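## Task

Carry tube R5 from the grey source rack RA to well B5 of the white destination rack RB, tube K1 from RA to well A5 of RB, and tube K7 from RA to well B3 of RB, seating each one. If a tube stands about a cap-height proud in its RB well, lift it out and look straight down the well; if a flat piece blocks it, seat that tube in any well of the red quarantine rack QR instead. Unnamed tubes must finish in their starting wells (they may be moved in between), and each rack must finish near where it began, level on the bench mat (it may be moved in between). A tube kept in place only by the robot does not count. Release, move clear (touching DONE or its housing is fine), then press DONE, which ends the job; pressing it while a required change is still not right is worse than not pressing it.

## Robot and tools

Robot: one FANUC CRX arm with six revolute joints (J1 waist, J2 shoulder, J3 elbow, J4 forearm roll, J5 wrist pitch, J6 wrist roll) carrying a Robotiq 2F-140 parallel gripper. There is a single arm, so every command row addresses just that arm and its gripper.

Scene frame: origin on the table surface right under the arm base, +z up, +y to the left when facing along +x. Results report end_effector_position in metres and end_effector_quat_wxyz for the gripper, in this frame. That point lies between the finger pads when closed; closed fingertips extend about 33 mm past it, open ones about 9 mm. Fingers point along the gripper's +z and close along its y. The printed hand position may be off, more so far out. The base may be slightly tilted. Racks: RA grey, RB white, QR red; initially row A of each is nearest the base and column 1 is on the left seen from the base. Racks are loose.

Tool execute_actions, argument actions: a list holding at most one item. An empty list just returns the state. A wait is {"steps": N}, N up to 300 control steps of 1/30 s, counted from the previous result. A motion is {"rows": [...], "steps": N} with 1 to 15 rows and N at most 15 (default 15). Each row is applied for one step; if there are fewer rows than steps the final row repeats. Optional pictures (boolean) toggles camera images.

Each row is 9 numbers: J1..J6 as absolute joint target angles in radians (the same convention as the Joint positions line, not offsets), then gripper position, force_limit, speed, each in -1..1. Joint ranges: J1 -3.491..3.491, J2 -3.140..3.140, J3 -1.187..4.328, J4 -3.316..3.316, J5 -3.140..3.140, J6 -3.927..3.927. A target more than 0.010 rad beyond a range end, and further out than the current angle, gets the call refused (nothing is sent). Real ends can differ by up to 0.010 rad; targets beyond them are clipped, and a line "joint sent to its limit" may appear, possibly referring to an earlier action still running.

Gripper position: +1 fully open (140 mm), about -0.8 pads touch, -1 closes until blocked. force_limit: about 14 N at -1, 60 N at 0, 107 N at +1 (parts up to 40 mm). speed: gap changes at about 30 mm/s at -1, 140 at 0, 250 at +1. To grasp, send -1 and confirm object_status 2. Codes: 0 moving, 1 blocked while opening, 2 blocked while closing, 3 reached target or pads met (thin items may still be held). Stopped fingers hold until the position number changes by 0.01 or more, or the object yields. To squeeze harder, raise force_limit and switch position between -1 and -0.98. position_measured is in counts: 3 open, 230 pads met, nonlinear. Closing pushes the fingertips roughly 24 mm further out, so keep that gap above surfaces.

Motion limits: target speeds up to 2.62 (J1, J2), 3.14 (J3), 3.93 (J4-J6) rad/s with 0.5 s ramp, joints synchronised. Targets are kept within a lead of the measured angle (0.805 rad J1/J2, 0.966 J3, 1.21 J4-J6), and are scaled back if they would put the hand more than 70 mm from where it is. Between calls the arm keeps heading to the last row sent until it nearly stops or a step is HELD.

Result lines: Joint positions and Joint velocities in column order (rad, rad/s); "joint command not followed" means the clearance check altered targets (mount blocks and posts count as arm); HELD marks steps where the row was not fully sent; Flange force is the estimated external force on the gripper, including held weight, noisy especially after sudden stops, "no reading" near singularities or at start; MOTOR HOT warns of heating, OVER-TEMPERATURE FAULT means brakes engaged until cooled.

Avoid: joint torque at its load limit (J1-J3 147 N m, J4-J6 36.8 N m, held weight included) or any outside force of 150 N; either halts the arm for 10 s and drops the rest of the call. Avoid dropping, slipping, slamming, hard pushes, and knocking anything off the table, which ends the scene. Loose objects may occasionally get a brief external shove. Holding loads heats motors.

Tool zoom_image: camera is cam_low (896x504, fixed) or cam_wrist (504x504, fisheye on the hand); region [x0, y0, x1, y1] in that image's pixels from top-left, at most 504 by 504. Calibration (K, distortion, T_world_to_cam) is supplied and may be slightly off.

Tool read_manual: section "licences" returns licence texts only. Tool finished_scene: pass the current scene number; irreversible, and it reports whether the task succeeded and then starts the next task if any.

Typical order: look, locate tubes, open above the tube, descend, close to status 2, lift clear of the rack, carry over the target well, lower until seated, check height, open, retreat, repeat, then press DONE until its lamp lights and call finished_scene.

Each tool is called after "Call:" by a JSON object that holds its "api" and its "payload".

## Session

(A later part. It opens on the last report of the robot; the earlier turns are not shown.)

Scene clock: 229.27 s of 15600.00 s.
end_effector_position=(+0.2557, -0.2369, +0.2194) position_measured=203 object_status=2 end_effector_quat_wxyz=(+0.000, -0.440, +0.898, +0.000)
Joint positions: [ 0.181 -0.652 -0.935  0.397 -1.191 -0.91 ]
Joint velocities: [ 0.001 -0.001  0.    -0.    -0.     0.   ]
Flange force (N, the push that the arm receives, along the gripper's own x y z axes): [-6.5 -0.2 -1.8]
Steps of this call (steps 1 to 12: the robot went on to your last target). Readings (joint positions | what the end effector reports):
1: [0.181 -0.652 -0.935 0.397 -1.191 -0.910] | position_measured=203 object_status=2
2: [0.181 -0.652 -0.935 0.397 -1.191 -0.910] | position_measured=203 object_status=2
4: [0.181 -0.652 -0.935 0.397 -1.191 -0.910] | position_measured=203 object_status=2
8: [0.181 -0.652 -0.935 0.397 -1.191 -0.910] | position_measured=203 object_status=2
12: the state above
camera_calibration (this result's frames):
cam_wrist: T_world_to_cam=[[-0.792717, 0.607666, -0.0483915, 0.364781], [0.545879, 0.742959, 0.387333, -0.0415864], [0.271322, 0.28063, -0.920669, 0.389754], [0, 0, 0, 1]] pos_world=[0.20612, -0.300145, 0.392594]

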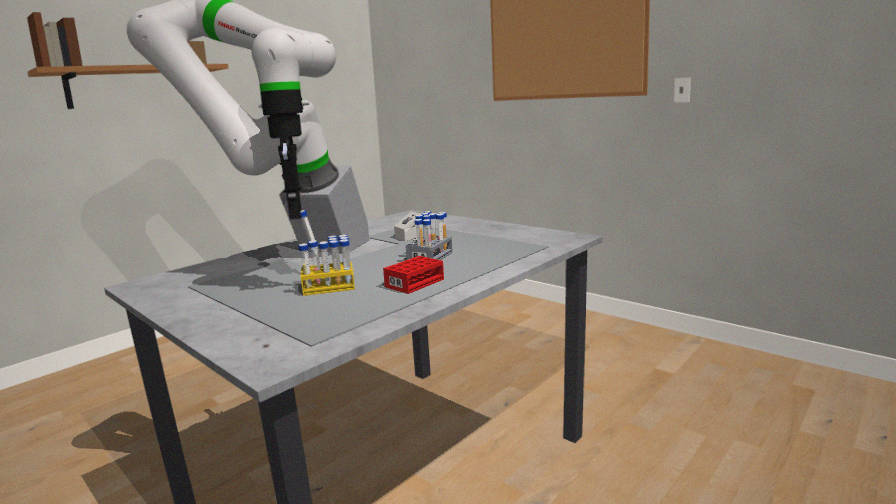

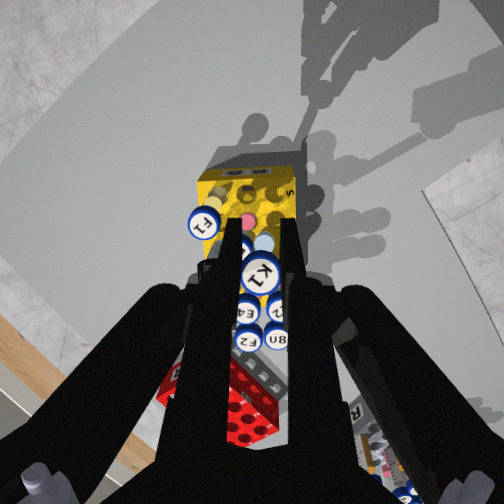

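Call:
{"api": "execute_actions", "payload": {"actions": [{"rows":[[0.1805,-0.68,-0.955,0.397,-1.198,-0.91,-1,-0.3,-0.5],[0.1805,-0.68,-0.955,0.397,-1.198,-0.91,-1,-0.3,-0.5],[0.1805,-0.68,-0.955,0.397,-1.198,-0.91,-1,-0.3,-0.5],[0.1805,-0.68,-0.955,0.397,-1.198,-0.91,-1,-0.3,-0.5],[0.1805,-0.68,-0.955,0.397,-1.198,-0.91,-1,-0.3,-0.5],[0.15,-0.69,-0.952,0.392,-1.196,-0.88,-1,-0.3,-0.5],[0.125,-0.695,-0.95,0.388,-1.195,-0.85,-1,-0.3,-0.5],[0.10,-0.70,-0.947,0.384,-1.194,-0.82,-1,-0.3,-0.5],[0.0712,-0.7071,-0.9442,0.379,-1.1928,-0.79,-1,-0.3,-0.5]],"steps":15}], "pictures": false}}

Call:
{"api": "execute_actions", "payload": {"actions": [{"steps":10}]}}

Call:
{"api": "zoom_image", "payload": {"camera": "cam_wrist", "region": [160,120,380,340]}}

Call:
{"api": "zoom_image", "payload": {"camera": "cam_low", "region": [250,170,400,310]}}

Scene clock: 255.67 s of 15600.00 s.
end_effector_position=(+0.2297, -0.2580, +0.2194) position_measured=203 object_status=2 end_effector_quat_wxyz=(+0.000, -0.438, +0.899, +0.000)
Joint positions: [ 0.075 -0.706 -0.945  0.38  -1.193 -0.795]
Joint velocities: [-0.118 -0.028  0.011 -0.02   0.006  0.128]
Flange force (N, the push that the arm receives, along the gripper's own x y z axes): no reading
Steps of this call (steps 1 to 15: the robot went on to your last target; steps 16 to 90: nothing new was sent; then 22.90 s passed at rest; steps 91 to 105: all 15 steps of this action). Readings (joint positions | what the end effector reports):
91: [0.180 -0.652 -0.935 0.397 -1.191 -0.910] | position_measured=203 object_status=2
92: [0.180 -0.655 -0.937 0.397 -1.191 -0.910] | position_measured=203 object_status=2
94: [0.180 -0.670 -0.948 0.397 -1.195 -0.910] | position_measured=203 object_status=2
98: [0.171 -0.683 -0.953 0.395 -1.197 -0.900] | position_measured=203 object_status=2
105: the state above

Scene clock: 256.00 s of 15600.00 s.
end_effector_position=(+0.2291, -0.2587, +0.2195) position_measured=203 object_status=2 end_effector_quat_wxyz=(+0.000, -0.438, +0.899, +0.000)
Joint positions: [ 0.071 -0.707 -0.944  0.379 -1.193 -0.79 ]
Joint velocities: [-0.001  0.001 -0.     0.001  0.     0.   ]
Flange force (N, the push that the arm receives, along the gripper's own x y z axes): no reading
Steps of this call (steps 1 to 10: the robot went on to your last target). Readings (joint positions | what the end effector reports):
1: [0.073 -0.707 -0.944 0.379 -1.193 -0.792] | position_measured=203 object_status=2
2: [0.072 -0.707 -0.944 0.379 -1.193 -0.791] | position_measured=203 object_status=2
4: [0.071 -0.707 -0.944 0.379 -1.193 -0.790] | position_measured=203 object_status=2
8: [0.071 -0.707 -0.944 0.379 -1.193 -0.790] | position_measured=203 object_status=2
10: the state above
camera_calibration (this result's frames):
cam_wrist: T_world_to_cam=[[-0.790342, 0.610771, -0.0481483, 0.357062], [0.548797, 0.740698, 0.387541, -0.0121584], [0.272363, 0.279867, -0.920594, 0.402675], [0, 0, 0, 1]] pos_world=[0.1792, -0.321773, 0.392604]

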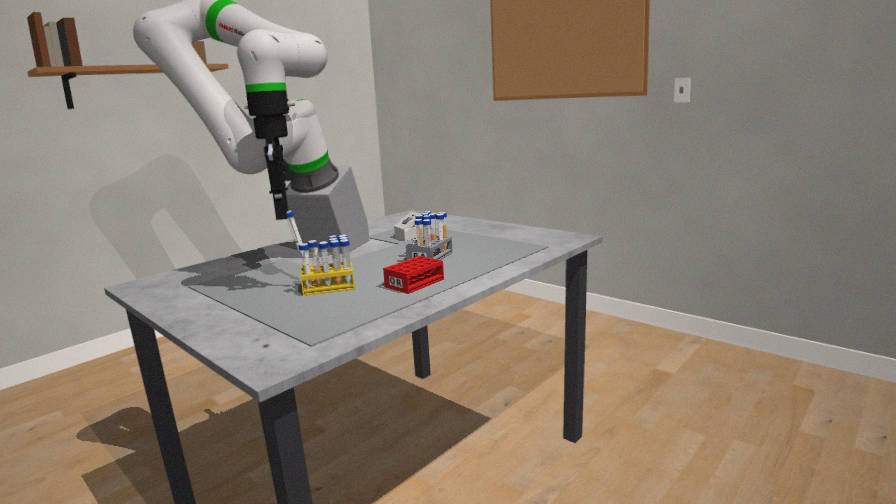

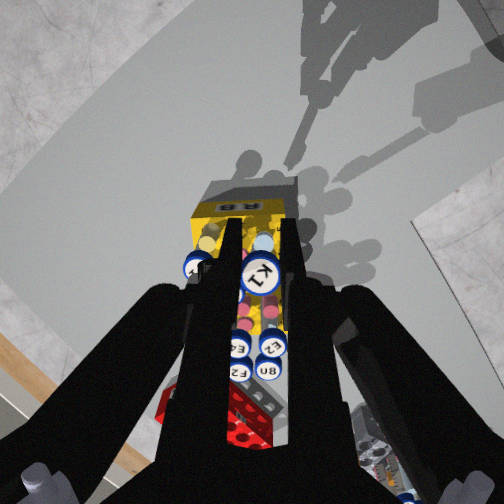

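Region (160, 120, 380, 340) of cam_wrist's 504x504 image, scaled by 2.291, with more detail than that image has.

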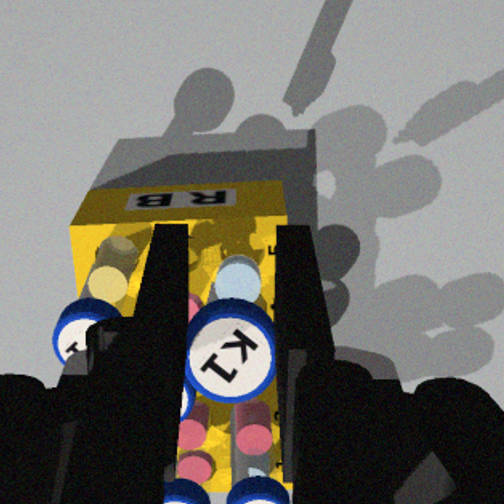

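Region (250, 170, 400, 310) of cam_low's 896x504 image, scaled by 3.360, with more detail than that image has; it fills the top 470 rows of this view, and the rest is white.

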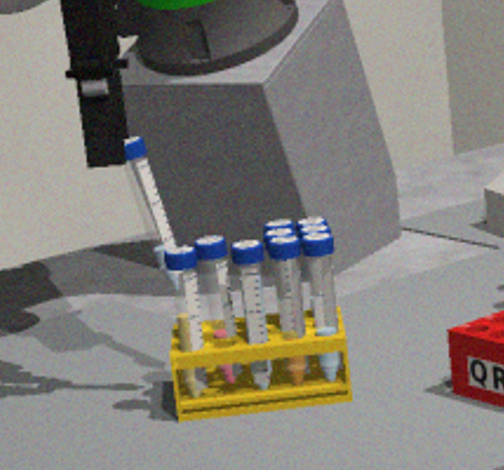

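Call:
{"api": "execute_actions", "payload": {"actions": [{"rows":[[0.04,-0.669,-0.97,0.3875,-1.122,-0.788,-1,-0.3,-0.5],[0.04,-0.669,-0.97,0.3875,-1.122,-0.788,-1,-0.3,-0.5],[0.04,-0.669,-0.97,0.3875,-1.122,-0.788,-1,-0.3,-0.5],[0.04,-0.669,-0.97,0.3875,-1.122,-0.788,-1,-0.3,-0.5],[0.018,-0.641,-0.988,0.3936,-1.072,-0.786,-1,-0.3,-0.5]],"steps":15}]}}

Call:
{"api": "zoom_image", "payload": {"camera": "cam_wrist", "region": [200,190,330,320]}}

Call:
{"api": "zoom_image", "payload": {"camera": "cam_low", "region": [260,200,370,310]}}

Scene clock: 278.50 s of 15600.00 s.
end_effector_position=(+0.2309, -0.2574, +0.1895) position_measured=203 object_status=2 end_effector_quat_wxyz=(-0.000, -0.437, +0.899, -0.001)
Joint positions: [ 0.018 -0.641 -0.988  0.394 -1.072 -0.786]
Joint velocities: [-0.003  0.002 -0.002  0.     0.005 -0.001]
Flange force (N, the push that the arm receives, along the gripper's own x y z axes): [-4.4 -5.7 1.2]
Steps of this call (steps 1 to 15: the robot went on to your last target; steps 16 to 100: nothing new was sent; then 18.67 s passed at rest; steps 101 to 115: all 15 steps of this action). Readings (joint positions | what the end effector reports):
101: [0.071 -0.707 -0.944 0.379 -1.193 -0.790] | position_measured=203 object_status=2
102: [0.069 -0.705 -0.945 0.379 -1.189 -0.790] | position_measured=203 object_status=2
104: [0.056 -0.689 -0.956 0.382 -1.159 -0.789] | position_measured=203 object_status=2
108: [0.028 -0.654 -0.980 0.391 -1.095 -0.787] | position_measured=203 object_status=2
115: the state above
camera_calibration (this result's frames):
cam_wrist: T_world_to_cam=[[-0.78935, 0.611957, -0.0493361, 0.356627], [0.549957, 0.740516, 0.386243, -0.00260889], [0.272898, 0.277748, -0.921077, 0.373648], [0, 0, 0, 1]] pos_world=[0.180971, -0.320089, 0.36276]

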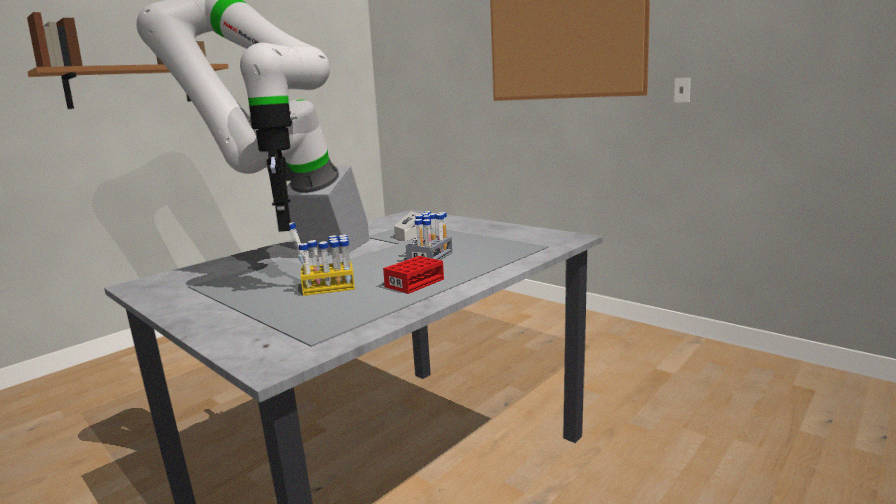

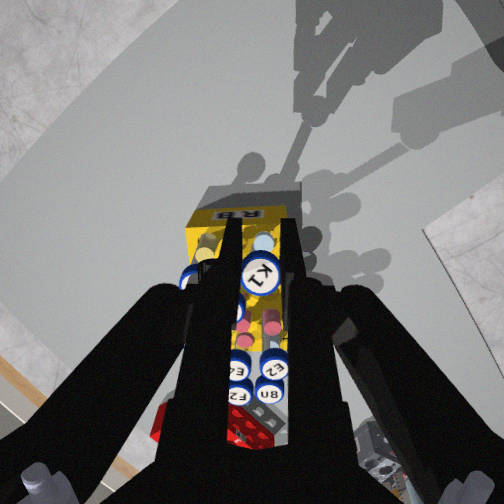

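Region (200, 190, 330, 320) of cam_wrist's 504x504 image, scaled by 3.877, with more detail than that image has.

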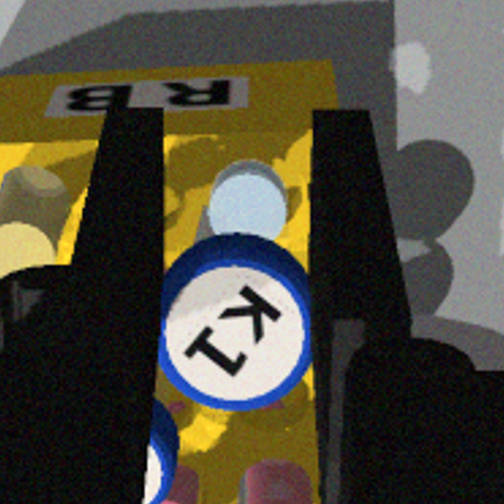

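Region (260, 200, 370, 310) of cam_low's 896x504 image, scaled by 4.582, with more detail than that image has.

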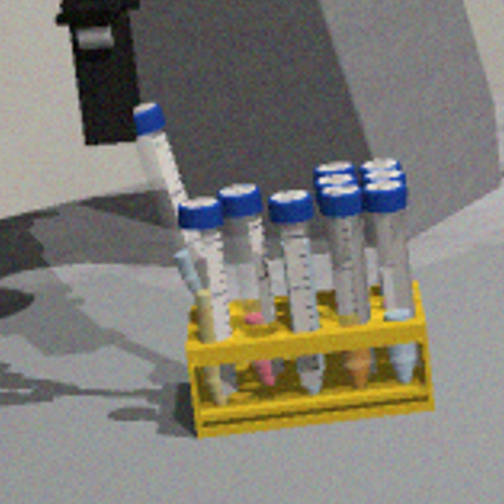

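Call:
{"api": "execute_actions", "payload": {"actions": [{"rows":[[0.0092,-0.6301,-0.9951,0.396,-1.052,-0.786,-1,-0.3,-0.5],[0.0092,-0.6301,-0.9951,0.396,-1.052,-0.786,-1,-0.3,-0.5],[0.0092,-0.6301,-0.9951,0.396,-1.052,-0.786,-1,-0.3,-0.5],[0.0,-0.618,-1.003,0.399,-1.030,-0.786,-1,-0.3,-0.5],[0.0,-0.618,-1.003,0.399,-1.030,-0.786,-1,-0.3,-0.5],[0.0,-0.618,-1.003,0.399,-1.030,-0.786,-1,-0.3,-0.5],[-0.005,-0.603,-1.012,0.404,-1.006,-0.792,-1,-0.3,-0.5]],"steps":15}]}}

Call:
{"api": "zoom_image", "payload": {"camera": "cam_low", "region": [260,200,370,310]}}

Scene clock: 298.97 s of 15600.00 s.
end_effector_position=(+0.2317, -0.2553, +0.1732) position_measured=203 object_status=2 end_effector_quat_wxyz=(+0.000, -0.437, +0.900, -0.000)
Joint positions: [-0.005 -0.603 -1.012  0.404 -1.006 -0.792]
Joint velocities: [-0.001  0.006 -0.003  0.001  0.007 -0.002]
Flange force (N, the push that the arm receives, along the gripper's own x y z axes): [-6.2 -4.5 0.2]
Steps of this call (steps 1 to 15: the robot went on to your last target; steps 16 to 90: nothing new was sent; then 16.97 s passed at rest; steps 91 to 105: all 15 steps of this action). Readings (joint positions | what the end effector reports):
91: [0.018 -0.641 -0.988 0.394 -1.072 -0.786] | position_measured=203 object_status=2
92: [0.016 -0.639 -0.989 0.394 -1.068 -0.786] | position_measured=203 object_status=2
94: [0.012 -0.633 -0.993 0.395 -1.057 -0.786] | position_measured=203 object_status=2
98: [0.001 -0.618 -1.003 0.399 -1.030 -0.786] | position_measured=203 object_status=2
105: the state above
camera_calibration (this result's frames):
cam_wrist: T_world_to_cam=[[-0.788575, 0.612958, -0.0493188, 0.355175], [0.550683, 0.739594, 0.386974, 0.00117109], [0.273674, 0.277999, -0.920771, 0.35766], [0, 0, 0, 1]] pos_world=[0.181554, -0.318002, 0.346386]

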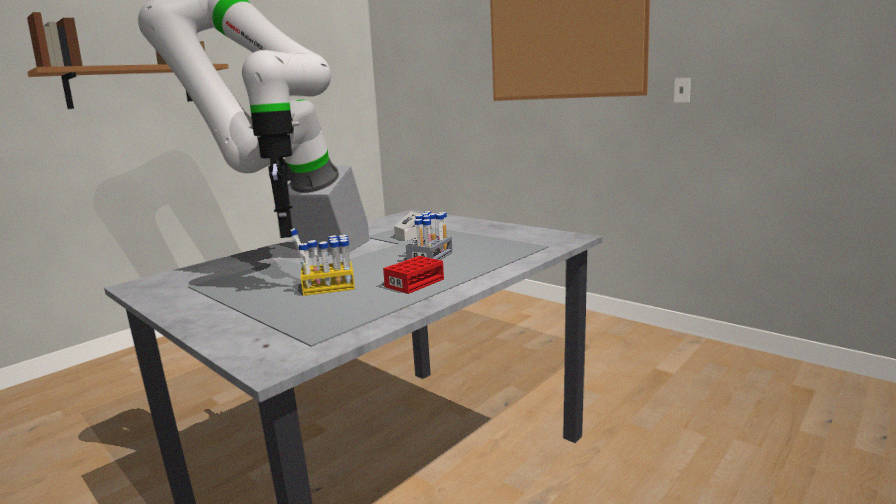

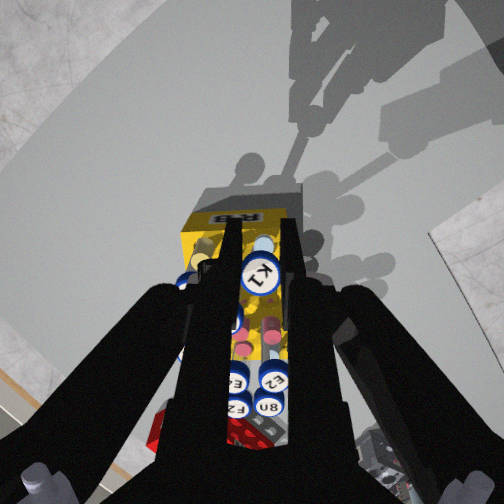

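Region (260, 200, 370, 310) of cam_low's 896x504 image, scaled by 4.582, with more detail than that image has.

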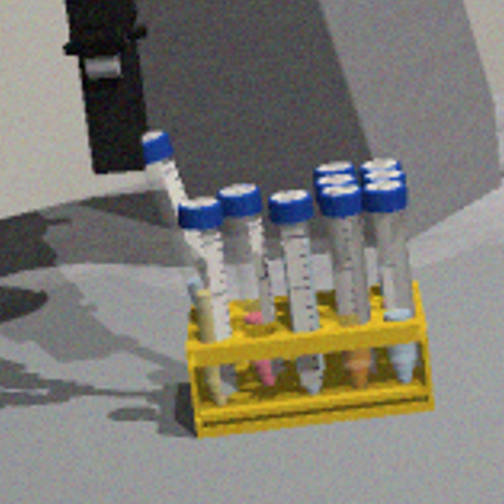

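Call:
{"api": "execute_actions", "payload": {"actions": [{"rows":[[0.0026,-0.595,-1.0146,0.4076,-0.999,-0.804,-1,-0.3,-0.5],[0.0026,-0.595,-1.0146,0.4076,-0.999,-0.804,-1,-0.3,-0.5],[0.010,-0.587,-1.0172,0.411,-0.992,-0.817,-1,-0.3,-0.5],[0.010,-0.587,-1.0172,0.411,-0.992,-0.817,-1,-0.3,-0.5],[0.018,-0.579,-1.02,0.415,-0.985,-0.829,-1,-0.3,-0.5],[0.018,-0.579,-1.02,0.415,-0.985,-0.829,-1,-0.3,-0.5],[0.025,-0.571,-1.0224,0.4184,-0.978,-0.842,-1,-0.3,-0.5],[0.025,-0.571,-1.0224,0.4184,-0.978,-0.842,-1,-0.3,-0.5],[0.033,-0.563,-1.025,0.422,-0.9715,-0.854,-1,-0.3,-0.5]],"steps":15}]}}

Call:
{"api": "zoom_image", "payload": {"camera": "cam_low", "region": [260,200,370,310]}}

Scene clock: 315.37 s of 15600.00 s.
end_effector_position=(+0.2421, -0.2442, +0.1637) position_measured=203 object_status=2 end_effector_quat_wxyz=(+0.000, -0.437, +0.899, -0.000)
Joint positions: [ 0.032 -0.564 -1.025  0.422 -0.972 -0.853]
Joint velocities: [ 0.008  0.008 -0.003  0.004  0.008 -0.014]
Flange force (N, the push that the arm receives, along the gripper's own x y z axes): [-2.8 -0.6 -1.6]
Steps of this call (steps 1 to 15: the robot went on to your last target; steps 16 to 90: nothing new was sent; then 12.90 s passed at rest; steps 91 to 105: all 15 steps of this action). Readings (joint positions | what the end effector reports):
91: [-0.005 -0.603 -1.012 0.404 -1.006 -0.792] | position_measured=203 object_status=2
92: [-0.004 -0.601 -1.013 0.405 -1.004 -0.795] | position_measured=203 object_status=2
94: [0.001 -0.595 -1.014 0.407 -0.999 -0.804] | position_measured=203 object_status=2
98: [0.016 -0.581 -1.019 0.414 -0.986 -0.827] | position_measured=203 object_status=2
105: the state above
camera_calibration (this result's frames):
cam_wrist: T_world_to_cam=[[-0.789065, 0.612376, -0.0486994, 0.355996], [0.550244, 0.739798, 0.387207, -0.00902047], [0.273144, 0.278735, -0.920706, 0.343295], [0, 0, 0, 1]] pos_world=[0.192099, -0.307019, 0.336904]

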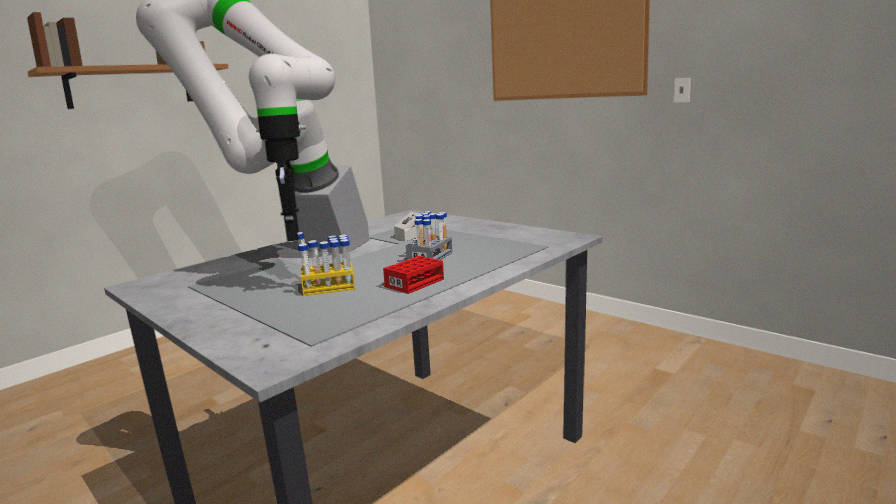

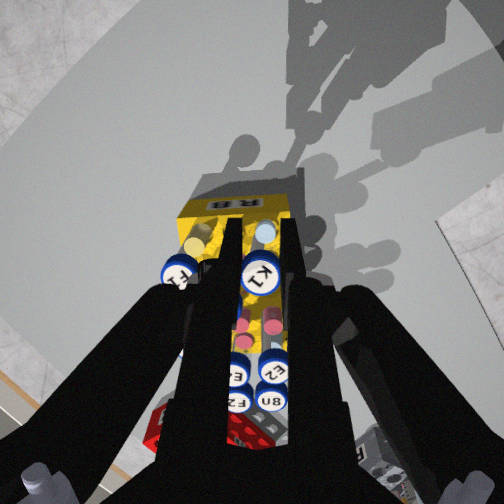

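Region (260, 200, 370, 310) of cam_low's 896x504 image, scaled by 4.582, with more detail than that image has.

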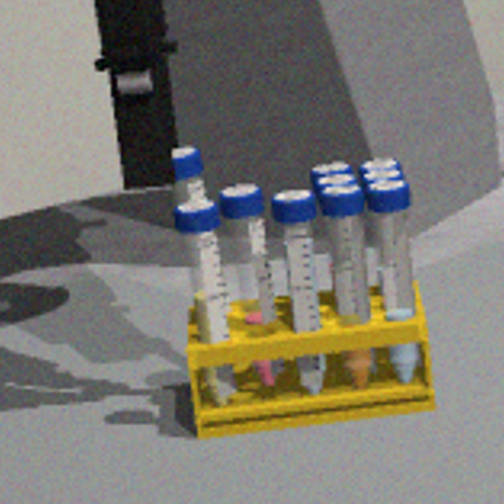

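Working. Down.

Call:
{"api": "execute_actions", "payload": {"actions": [{"rows":[[0.028,-0.552,-1.031,0.4265,-0.953,-0.857,-1,-0.3,-0.5],[0.028,-0.552,-1.031,0.4265,-0.953,-0.857,-1,-0.3,-0.5],[0.022,-0.541,-1.037,0.431,-0.935,-0.86,-1,-0.3,-0.5],[0.022,-0.541,-1.037,0.431,-0.935,-0.86,-1,-0.3,-0.5],[0.016,-0.53,-1.043,0.435,-0.917,-0.863,-1,-0.3,-0.5],[0.016,-0.53,-1.043,0.435,-0.917,-0.863,-1,-0.3,-0.5],[0.011,-0.5184,-1.0491,0.4397,-0.899,-0.866,-1,-0.3,-0.5]],"steps":14}], "pictures": false}}

Call:
{"api": "execute_actions", "payload": {"actions": [{"rows":[[0.011,-0.5184,-1.0491,0.4397,-0.899,-0.866,-0.4,-0.3,0]],"steps":10}], "pictures": false}}

Call:
{"api": "execute_actions", "payload": {"actions": [{"rows":[[0.1805,-0.6524,-0.935,0.397,-1.1907,-0.91,-0.4,-0.3,0]],"steps":15}], "pictures": false}}

Call:
{"api": "execute_actions", "payload": {"actions": [{"rows":[[0.474,-0.588,-0.772,0.394,-1.393,0.45,0.5,-0.3,0]],"steps":15}], "pictures": false}}

Call:
{"api": "execute_actions", "payload": {"actions": [{"steps":30}]}}

Call:
{"api": "zoom_image", "payload": {"camera": "cam_wrist", "region": [180,80,380,280]}}

Call:
{"api": "zoom_image", "payload": {"camera": "cam_low", "region": [260,200,370,310]}}

Scene clock: 331.90 s of 15600.00 s.
end_effector_position=(+0.2433, -0.2411, +0.1469) position_measured=203 object_status=2 end_effector_quat_wxyz=(+0.001, -0.438, +0.899, +0.000)
Joint positions: [ 0.011 -0.519 -1.049  0.44  -0.9   -0.866]
Joint velocities: [-0.004  0.008 -0.004  0.002  0.012 -0.002]
Flange force (N, the push that the arm receives, along the gripper's own x y z axes): [-3.0 1.2 -6.8]
Steps of this call (steps 1 to 15: the robot went on to your last target; steps 16 to 120: nothing new was sent; then 12.07 s passed at rest; steps 121 to 134: all 14 steps of this action). Readings (joint positions | what the end effector reports):
121: [0.033 -0.563 -1.025 0.422 -0.971 -0.854] | position_measured=203 object_status=2
122: [0.033 -0.561 -1.026 0.423 -0.968 -0.855] | position_measured=203 object_status=2
124: [0.029 -0.553 -1.030 0.426 -0.955 -0.857] | position_measured=203 object_status=2
128: [0.018 -0.533 -1.041 0.434 -0.922 -0.862] | position_measured=203 object_status=2
134: the state above

Scene clock: 332.23 s of 15600.00 s.
end_effector_position=(+0.2433, -0.2410, +0.1467) position_measured=179 object_status=0 end_effector_quat_wxyz=(+0.001, -0.438, +0.899, +0.000)
Joint positions: [ 0.011 -0.518 -1.049  0.44  -0.899 -0.866]
Joint velocities: [0.    0.002 0.    0.    0.    0.001]
Flange force (N, the push that the arm receives, along the gripper's own x y z axes): [-5.8 -4.3 1.1]
Steps of this call (steps 1 to 10: all 10 steps of this action). Readings (joint positions | what the end effector reports):
1: [0.011 -0.519 -1.049 0.440 -0.899 -0.866] | position_measured=203 object_status=0
2: [0.011 -0.519 -1.049 0.440 -0.899 -0.866] | position_measured=203 object_status=0
4: [0.011 -0.518 -1.049 0.440 -0.899 -0.866] | position_measured=185 object_status=0
8: [0.011 -0.518 -1.049 0.440 -0.899 -0.866] | position_measured=179 object_status=0
10: the state above

Scene clock: 332.73 s of 15600.00 s.
end_effector_position=(+0.2557, -0.2369, +0.2193) position_measured=179 object_status=3 end_effector_quat_wxyz=(+0.000, -0.440, +0.898, +0.000)
Joint positions: [ 0.18  -0.652 -0.935  0.397 -1.19  -0.91 ]
Joint velocities: [-0.    -0.003  0.002 -0.001 -0.006 -0.001]
Flange force (N, the push that the arm receives, along the gripper's own x y z axes): [-5.1 3.4 -0.7]
Steps of this call (steps 1 to 15: all 15 steps of this action). Readings (joint positions | what the end effector reports):
1: [0.011 -0.518 -1.049 0.440 -0.899 -0.866] | position_measured=179 object_status=0
2: [0.013 -0.520 -1.048 0.440 -0.903 -0.867] | position_measured=179 object_status=0
4: [0.032 -0.536 -1.033 0.434 -0.937 -0.872] | position_measured=179 object_status=3
8: [0.123 -0.608 -0.972 0.411 -1.093 -0.895] | position_measured=179 object_status=3
15: the state above

Scene clock: 333.23 s of 15600.00 s.
end_effector_position=(+0.2927, -0.2085, +0.2623) position_measured=78 object_status=0 end_effector_quat_wxyz=(+0.000, +0.807, -0.590, -0.002)
Joint positions: [ 0.366 -0.61  -0.832  0.395 -1.319 -0.091]
Joint velocities: [ 0.558  0.116  0.309 -0.006 -0.379  2.772]
Flange force (N, the push that the arm receives, along the gripper's own x y z axes): [-6.9 -5.9 -6.9]
Steps of this call (steps 1 to 15: all 15 steps of this action). Readings (joint positions | what the end effector reports):
1: [0.180 -0.652 -0.935 0.397 -1.191 -0.910] | position_measured=179 object_status=0
2: [0.181 -0.652 -0.935 0.397 -1.191 -0.906] | position_measured=176 object_status=0
4: [0.190 -0.650 -0.930 0.397 -1.197 -0.872] | position_measured=161 object_status=0
8: [0.231 -0.640 -0.907 0.396 -1.226 -0.701] | position_measured=131 object_status=0
15: the state above

Scene clock: 334.23 s of 15600.00 s.
end_effector_position=(+0.3103, -0.1899, +0.2894) position_measured=66 object_status=3 end_effector_quat_wxyz=(+0.000, +0.950, -0.313, -0.000)
Joint positions: [ 0.474 -0.588 -0.772  0.394 -1.393  0.45 ]
Joint velocities: [-0.001 -0.001  0.     0.001 -0.     0.   ]
Flange force (N, the push that the arm receives, along the gripper's own x y z axes): [-0.7 -6.4 -3.6]
Steps of this call (steps 1 to 30: the robot went on to your last target). Readings (joint positions | what the end effector reports):
1: [0.384 -0.607 -0.822 0.395 -1.331 -0.001] | position_measured=71 object_status=0
2: [0.401 -0.603 -0.813 0.395 -1.342 0.082] | position_measured=66 object_status=0
4: [0.429 -0.597 -0.797 0.394 -1.362 0.223] | position_measured=66 object_status=0
8: [0.465 -0.590 -0.777 0.394 -1.387 0.404] | position_measured=66 object_status=3
30: the state above
The arm was judged still, so your last target was given up. Only a new action makes it travel on or press farther. Fingers that are still opening or closing keep moving.
camera_calibration (this result's frames):
cam_wrist: T_world_to_cam=[[-0.588657, -0.806959, -0.0479551, 0.0507843], [-0.755528, 0.528102, 0.387668, 0.229511], [-0.287507, 0.264435, -0.920551, 0.596487], [0, 0, 0, 1]] pos_world=[0.37479, -0.237956, 0.462558]

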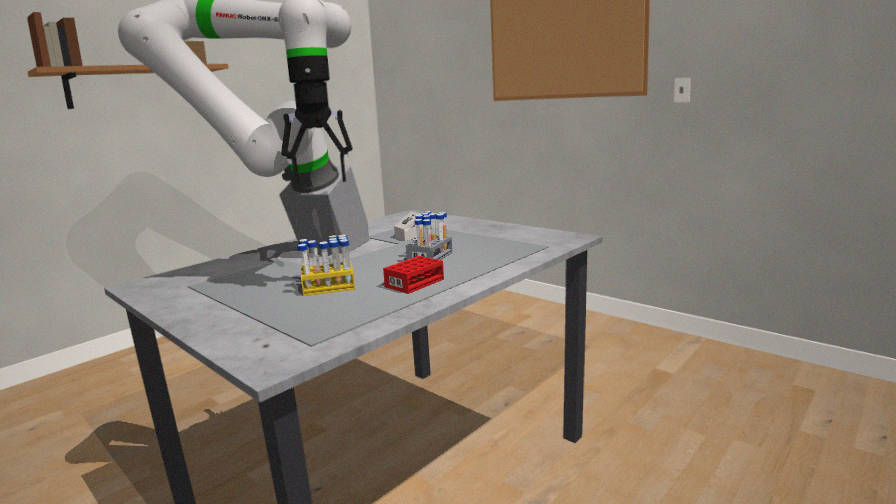

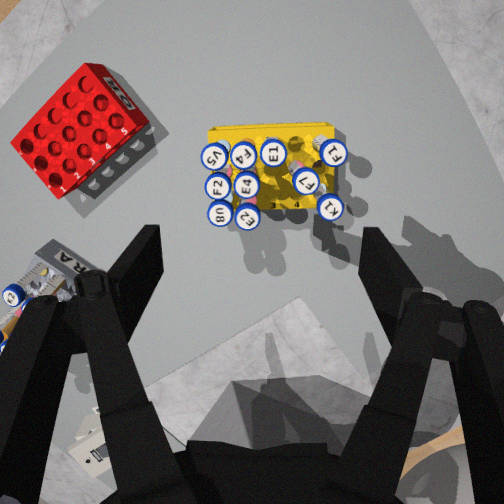

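Region (180, 80, 380, 280) of cam_wrist's 504x504 image, scaled by 2.520, with more detail than that image has.

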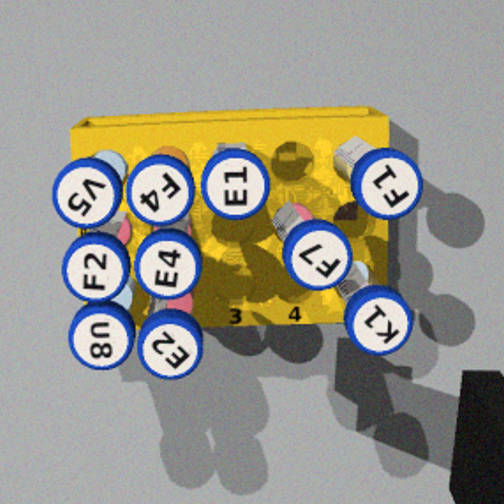

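Region (260, 200, 370, 310) of cam_low's 896x504 image, scaled by 4.582, with more detail than that image has.

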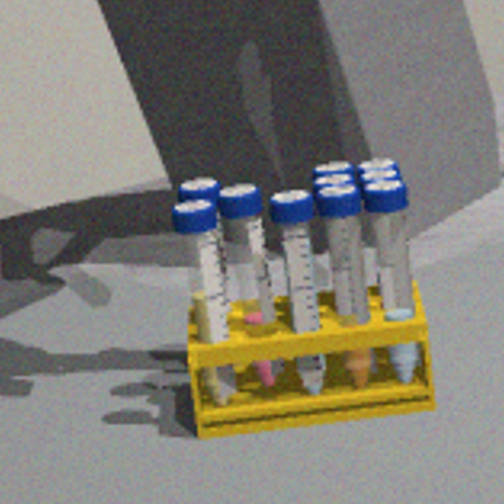

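Call:
{"api": "execute_actions", "payload": {"actions": [{"rows":[[1.16,0.0235,-0.5868,0.32,-1.23,-0.18,-0.42,0,0]],"steps":15}], "pictures": false}}

Call:
{"api": "execute_actions", "payload": {"actions": [{"steps":40}], "pictures": false}}

Call:
{"api": "execute_actions", "payload": {"actions": [{"rows":[[1.0835,0.1905,-0.6533,0.387,-0.9856,-0.215,-0.42,0,0]],"steps":15}], "pictures": false}}

Call:
{"api": "execute_actions", "payload": {"actions": [{"rows":[[1.0507,0.2454,-0.6906,0.4284,-0.8935,-0.242,-0.42,0,0]],"steps":15}]}}

Scene clock: 374.47 s of 15600.00 s.
end_effector_position=(+0.3658, -0.0548, +0.2897) position_measured=167 object_status=0 end_effector_quat_wxyz=(-0.008, +0.959, -0.283, -0.008)
Joint positions: [ 0.768 -0.326 -0.693  0.362 -1.323  0.18 ]
Joint velocities: [ 0.713  0.634  0.192 -0.077  0.169 -0.652]
Flange force (N, the push that the arm receives, along the gripper's own x y z axes): [4.4 -8.3 -2.2]
Steps of this call (steps 1 to 90: nothing new was sent; then 36.73 s passed at rest; steps 91 to 105: all 15 steps of this action). Readings (joint positions | what the end effector reports):
91: [0.474 -0.588 -0.772 0.394 -1.393 0.450] | position_measured=66 object_status=0
92: [0.477 -0.585 -0.771 0.394 -1.393 0.448] | position_measured=69 object_status=0
94: [0.499 -0.566 -0.765 0.392 -1.387 0.427] | position_measured=84 object_status=0
98: [0.597 -0.478 -0.739 0.381 -1.364 0.337] | position_measured=114 object_status=0
105: the state above

Scene clock: 375.80 s of 15600.00 s.
end_effector_position=(+0.3491, +0.1450, +0.2835) position_measured=182 object_status=3 end_effector_quat_wxyz=(+0.003, +0.969, -0.248, -0.001)
Joint positions: [ 1.16   0.023 -0.587  0.32  -1.23  -0.18 ]
Joint velocities: [ 0.002  0.     0.     0.    -0.    -0.   ]
Flange force (N, the push that the arm receives, along the gripper's own x y z axes): [-2.6 -6.1 -0.1]
Steps of this call (steps 1 to 40: the robot went on to your last target). Readings (joint positions | what the end effector reports):
1: [0.792 -0.304 -0.686 0.360 -1.317 0.158] | position_measured=175 object_status=0
2: [0.816 -0.283 -0.680 0.357 -1.312 0.136] | position_measured=181 object_status=0
4: [0.864 -0.240 -0.667 0.352 -1.300 0.092] | position_measured=182 object_status=0
8: [0.960 -0.155 -0.641 0.342 -1.278 0.004] | position_measured=182 object_status=3
40: the state above

Scene clock: 376.30 s of 15600.00 s.
end_effector_position=(+0.3628, +0.1679, +0.1998) position_measured=182 object_status=3 end_effector_quat_wxyz=(-0.000, +0.968, -0.250, -0.000)
Joint positions: [ 1.084  0.19  -0.653  0.387 -0.986 -0.215]
Joint velocities: [-0.002  0.006 -0.003  0.001  0.008 -0.   ]
Flange force (N, the push that the arm receives, along the gripper's own x y z axes): [-0.5 -10.1 5.0]
Steps of this call (steps 1 to 15: all 15 steps of this action). Readings (joint positions | what the end effector reports):
1: [1.160 0.024 -0.587 0.320 -1.230 -0.180] | position_measured=182 object_status=3
2: [1.159 0.026 -0.587 0.320 -1.226 -0.181] | position_measured=182 object_status=3
4: [1.149 0.049 -0.597 0.330 -1.193 -0.185] | position_measured=182 object_status=3
8: [1.106 0.142 -0.634 0.367 -1.057 -0.205] | position_measured=182 object_status=3
15: the state above

Scene clock: 376.80 s of 15600.00 s.
end_effector_position=(+0.3643, +0.1678, +0.1667) position_measured=182 object_status=3 end_effector_quat_wxyz=(+0.000, +0.968, -0.252, +0.001)
Joint positions: [ 1.051  0.245 -0.691  0.428 -0.894 -0.242]
Joint velocities: [ 0.    -0.    -0.001  0.     0.001 -0.001]
Flange force (N, the push that the arm receives, along the gripper's own x y z axes): [-2.6 -7.2 3.7]
Steps of this call (steps 1 to 15: all 15 steps of this action). Readings (joint positions | what the end effector reports):
1: [1.084 0.190 -0.653 0.387 -0.986 -0.215] | position_measured=182 object_status=3
2: [1.082 0.193 -0.655 0.389 -0.981 -0.216] | position_measured=182 object_status=3
4: [1.071 0.212 -0.668 0.404 -0.949 -0.226] | position_measured=182 object_status=3
8: [1.052 0.244 -0.689 0.427 -0.897 -0.241] | position_measured=182 object_status=3
15: the state above
camera_calibration (this result's frames):
cam_wrist: T_world_to_cam=[[-0.481847, -0.874926, -0.0482571, 0.337879], [-0.817265, 0.428861, 0.38491, 0.168586], [-0.316072, 0.224907, -0.921692, 0.421673], [0, 0, 0, 1]] pos_world=[0.433865, 0.128481, 0.340067]

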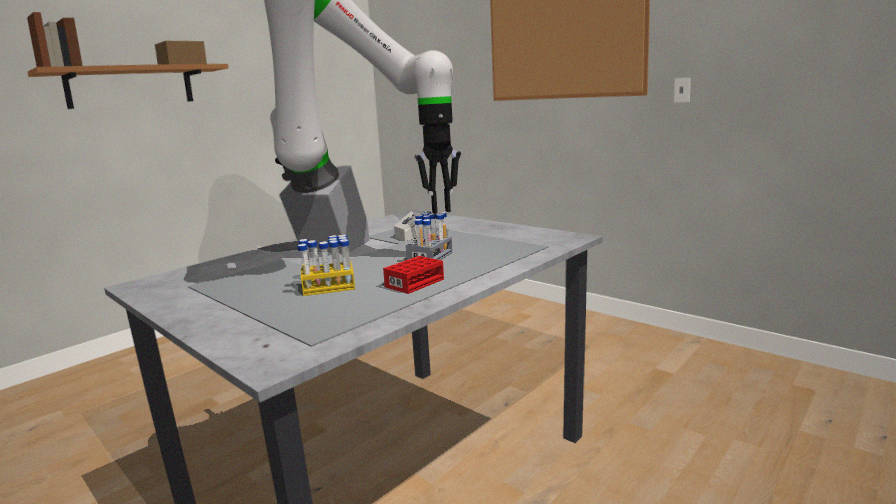

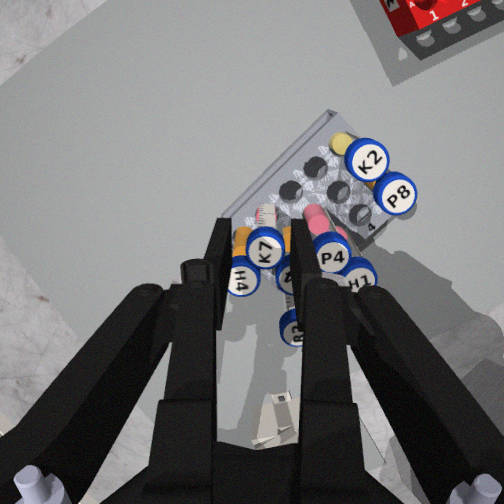

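Call:
{"api": "execute_actions", "payload": {"actions": [{"rows":[[1.046,0.2484,-0.6927,0.4307,-0.8884,-0.243,-0.48,0,0],[1.044,0.2514,-0.6947,0.433,-0.8833,-0.245,-0.48,0,0],[1.042,0.2545,-0.6968,0.4353,-0.878,-0.246,-0.48,0,0],[1.042,0.2545,-0.6968,0.4353,-0.878,-0.246,-0.48,0,0],[1.040,0.2576,-0.6989,0.4376,-0.873,-0.248,-0.48,0,0],[1.040,0.2576,-0.6989,0.4376,-0.873,-0.248,-0.48,0,0],[1.0385,0.2606,-0.7009,0.4399,-0.868,-0.249,-0.48,0,0]],"steps":15}]}}

Scene clock: 392.83 s of 15600.00 s.
end_effector_position=(+0.3645, +0.1666, +0.1572) position_measured=190 object_status=3 end_effector_quat_wxyz=(+0.001, +0.967, -0.253, +0.000)
Joint positions: [ 1.039  0.261 -0.701  0.44  -0.868 -0.249]
Joint velocities: [-0.001  0.001 -0.001  0.002  0.002  0.   ]
Flange force (N, the push that the arm receives, along the gripper's own x y z axes): [-2.5 -7.8 1.2]
Steps of this call (steps 1 to 15: the robot went on to your last target; steps 16 to 90: nothing new was sent; then 12.53 s passed at rest; steps 91 to 105: all 15 steps of this action). Readings (joint positions | what the end effector reports):
91: [1.051 0.245 -0.691 0.428 -0.893 -0.242] | position_measured=182 object_status=0
92: [1.049 0.246 -0.691 0.429 -0.892 -0.242] | position_measured=184 object_status=0
94: [1.046 0.250 -0.694 0.432 -0.886 -0.244] | position_measured=190 object_status=0
98: [1.040 0.257 -0.699 0.437 -0.874 -0.248] | position_measured=190 object_status=0
105: the state above
camera_calibration (this result's frames):
cam_wrist: T_world_to_cam=[[-0.484293, -0.873627, -0.0472833, 0.336913], [-0.815477, 0.431158, 0.386135, 0.17166], [-0.316952, 0.225561, -0.92123, 0.413382], [0, 0, 0, 1]] pos_world=[0.434171, 0.127081, 0.330466]

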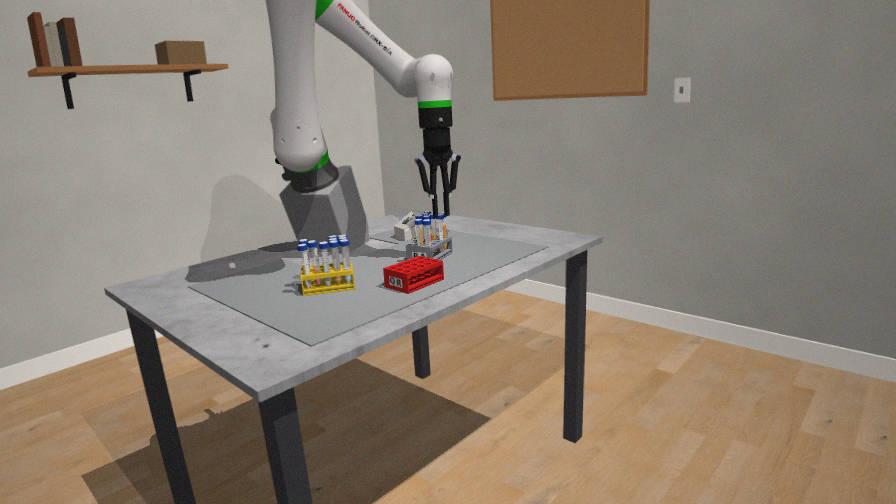

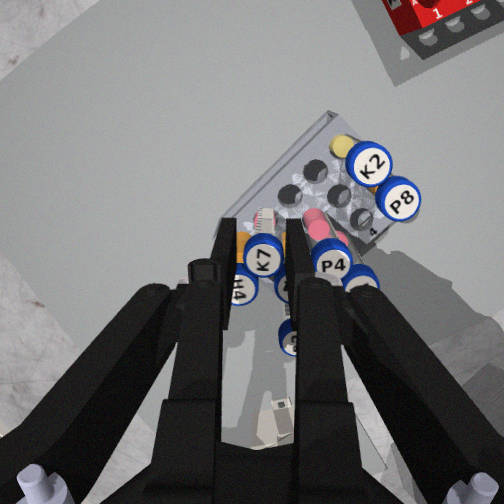

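Call:
{"api": "execute_actions", "payload": {"actions": [{"rows":[[1.0367,0.2636,-0.703,0.4422,-0.863,-0.25,-0.48,0,0],[1.0367,0.2636,-0.703,0.4422,-0.863,-0.25,-0.48,0,0],[1.0367,0.2636,-0.703,0.4422,-0.863,-0.25,-0.48,0,0],[1.035,0.2667,-0.705,0.4445,-0.8577,-0.252,-0.48,0,0]],"steps":12}], "pictures": false}}

Scene clock: 403.90 s of 15600.00 s.
end_effector_position=(+0.3643, +0.1666, +0.1536) position_measured=190 object_status=3 end_effector_quat_wxyz=(+0.001, +0.967, -0.253, +0.000)
Joint positions: [ 1.035  0.267 -0.705  0.444 -0.858 -0.252]
Joint velocities: [-0.001  0.    -0.001  0.     0.001  0.001]
Flange force (N, the push that the arm receives, along the gripper's own x y z axes): [-2.4 -8.1 3.7]
Steps of this call (steps 1 to 15: the robot went on to your last target; steps 16 to 90: nothing new was sent; then 7.67 s passed at rest; steps 91 to 102: all 12 steps of this action). Readings (joint positions | what the end effector reports):
91: [1.038 0.261 -0.701 0.440 -0.868 -0.249] | position_measured=190 object_status=3
92: [1.038 0.261 -0.701 0.441 -0.867 -0.249] | position_measured=190 object_status=3
94: [1.037 0.263 -0.703 0.442 -0.864 -0.250] | position_measured=190 object_status=3
98: [1.035 0.266 -0.705 0.444 -0.859 -0.252] | position_measured=190 object_status=3
102: the state above

Call:
{"api": "execute_actions", "payload": {"actions": [{"rows":[[1.0315,0.2727,-0.709,0.449,-0.8475,-0.255,-0.48,0,0],[1.0315,0.2727,-0.709,0.449,-0.8475,-0.255,-0.48,0,0],[1.028,0.279,-0.7133,0.4537,-0.8373,-0.258,-0.48,0,0]],"steps":10}], "pictures": false}}

Call:
{"api": "execute_actions", "payload": {"actions": [{"rows":[[1.028,0.279,-0.7133,0.4537,-0.8373,-0.258,-1,0,-0.5]],"steps":13}], "pictures": false}}

Call:
{"api": "execute_actions", "payload": {"actions": [{"rows":[[1.0477,0.2454,-0.6906,0.4284,-0.8935,-0.242,-1,0,-0.5],[1.0477,0.2454,-0.6906,0.4284,-0.8935,-0.242,-1,0,-0.5],[1.0477,0.2454,-0.6906,0.4284,-0.8935,-0.242,-1,0,-0.5],[1.0477,0.2454,-0.6906,0.4284,-0.8935,-0.242,-1,0,-0.5],[1.0805,0.1905,-0.6533,0.387,-0.9856,-0.215,-1,0,-0.5]],"steps":15}], "pictures": false}}

Call:
{"api": "execute_actions", "payload": {"actions": [{"rows":[[1.15,0.085,-0.555,0.325,-1.2,-0.18,-1,0,-0.5]],"steps":15}]}}

Scene clock: 419.23 s of 15600.00 s.
end_effector_position=(+0.3636, +0.1665, +0.1465) position_measured=190 object_status=3 end_effector_quat_wxyz=(+0.001, +0.967, -0.253, -0.000)
Joint positions: [ 1.028  0.279 -0.713  0.454 -0.838 -0.258]
Joint velocities: [-0.001  0.004 -0.002  0.004  0.006 -0.001]
Flange force (N, the push that the arm receives, along the gripper's own x y z axes): [0.1 -8.0 2.4]
Steps of this call (steps 1 to 15: the robot went on to your last target; steps 16 to 90: nothing new was sent; then 12.00 s passed at rest; steps 91 to 100: all 10 steps of this action). Readings (joint positions | what the end effector reports):
91: [1.035 0.267 -0.705 0.445 -0.858 -0.252] | position_measured=190 object_status=3
92: [1.034 0.268 -0.706 0.446 -0.855 -0.253] | position_measured=190 object_status=3
94: [1.032 0.273 -0.709 0.449 -0.848 -0.255] | position_measured=190 object_status=3
98: [1.028 0.278 -0.713 0.453 -0.838 -0.258] | position_measured=190 object_status=3
100: the state above

Scene clock: 419.67 s of 15600.00 s.
end_effector_position=(+0.3636, +0.1665, +0.1464) position_measured=202 object_status=0 end_effector_quat_wxyz=(+0.001, +0.967, -0.253, -0.000)
Joint positions: [ 1.028  0.279 -0.713  0.454 -0.837 -0.258]
Joint velocities: [0.002 0.    0.    0.    0.    0.   ]
Flange force (N, the push that the arm receives, along the gripper's own x y z axes): [-2.8 -6.2 -6.6]
Steps of this call (steps 1 to 13: all 13 steps of this action). Readings (joint positions | what the end effector reports):
1: [1.028 0.279 -0.713 0.454 -0.838 -0.258] | position_measured=190 object_status=0
2: [1.028 0.279 -0.713 0.454 -0.837 -0.258] | position_measured=191 object_status=0
4: [1.028 0.279 -0.713 0.454 -0.837 -0.258] | position_measured=200 object_status=0
8: [1.028 0.279 -0.713 0.454 -0.837 -0.258] | position_measured=202 object_status=0
13: the state above

Scene clock: 420.17 s of 15600.00 s.
end_effector_position=(+0.3631, +0.1668, +0.1988) position_measured=202 object_status=2 end_effector_quat_wxyz=(+0.000, +0.968, -0.252, -0.001)
Joint positions: [ 1.08   0.191 -0.654  0.387 -0.985 -0.215]
Joint velocities: [ 0.004 -0.007  0.004 -0.004 -0.009  0.002]
Flange force (N, the push that the arm receives, along the gripper's own x y z axes): [-2.9 -3.0 0.3]
Steps of this call (steps 1 to 15: all 15 steps of this action). Readings (joint positions | what the end effector reports):
1: [1.028 0.279 -0.713 0.454 -0.837 -0.258] | position_measured=202 object_status=2
2: [1.029 0.277 -0.712 0.453 -0.840 -0.257] | position_measured=202 object_status=2
4: [1.038 0.261 -0.701 0.440 -0.868 -0.250] | position_measured=202 object_status=2
8: [1.063 0.220 -0.673 0.409 -0.936 -0.230] | position_measured=202 object_status=2
15: the state above

Scene clock: 420.67 s of 15600.00 s.
end_effector_position=(+0.3583, +0.1626, +0.2753) position_measured=202 object_status=2 end_effector_quat_wxyz=(+0.003, +0.969, -0.248, -0.002)
Joint positions: [ 1.15   0.085 -0.555  0.325 -1.2   -0.18 ]
Joint velocities: [ 0.001 -0.004  0.002 -0.    -0.004 -0.   ]
Flange force (N, the push that the arm receives, along the gripper's own x y z axes): [-4.2 -6.3 1.0]
Steps of this call (steps 1 to 15: all 15 steps of this action). Readings (joint positions | what the end effector reports):
1: [1.080 0.191 -0.653 0.387 -0.985 -0.215] | position_measured=202 object_status=2
2: [1.082 0.188 -0.652 0.386 -0.990 -0.214] | position_measured=202 object_status=2
4: [1.093 0.172 -0.636 0.376 -1.024 -0.209] | position_measured=202 object_status=2
8: [1.135 0.107 -0.575 0.338 -1.155 -0.187] | position_measured=202 object_status=2
15: the state above
camera_calibration (this result's frames):
cam_wrist: T_world_to_cam=[[-0.47463, -0.879212, -0.0413815, 0.331865], [-0.818061, 0.423293, 0.389357, 0.124092], [-0.324811, 0.218653, -0.920157, 0.524797], [0, 0, 0, 1]] pos_world=[0.429488, 0.124505, 0.448313]

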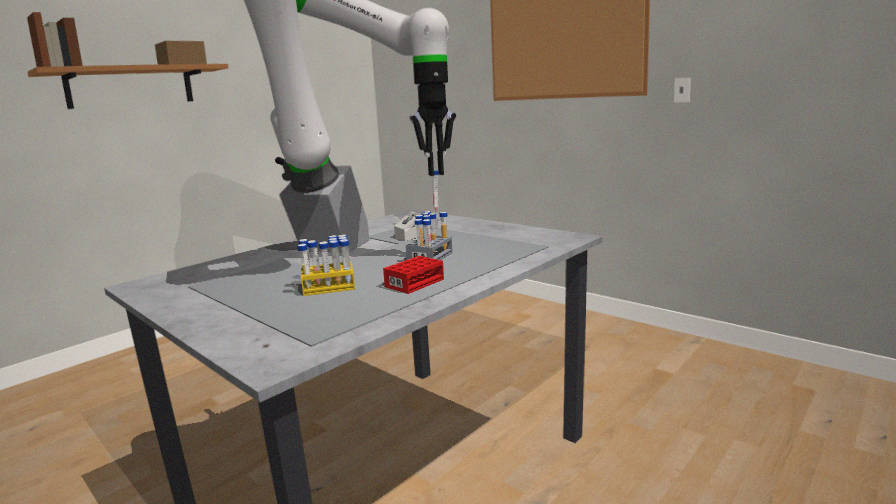

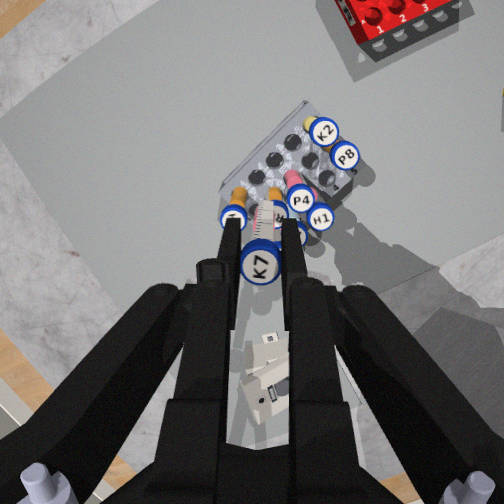

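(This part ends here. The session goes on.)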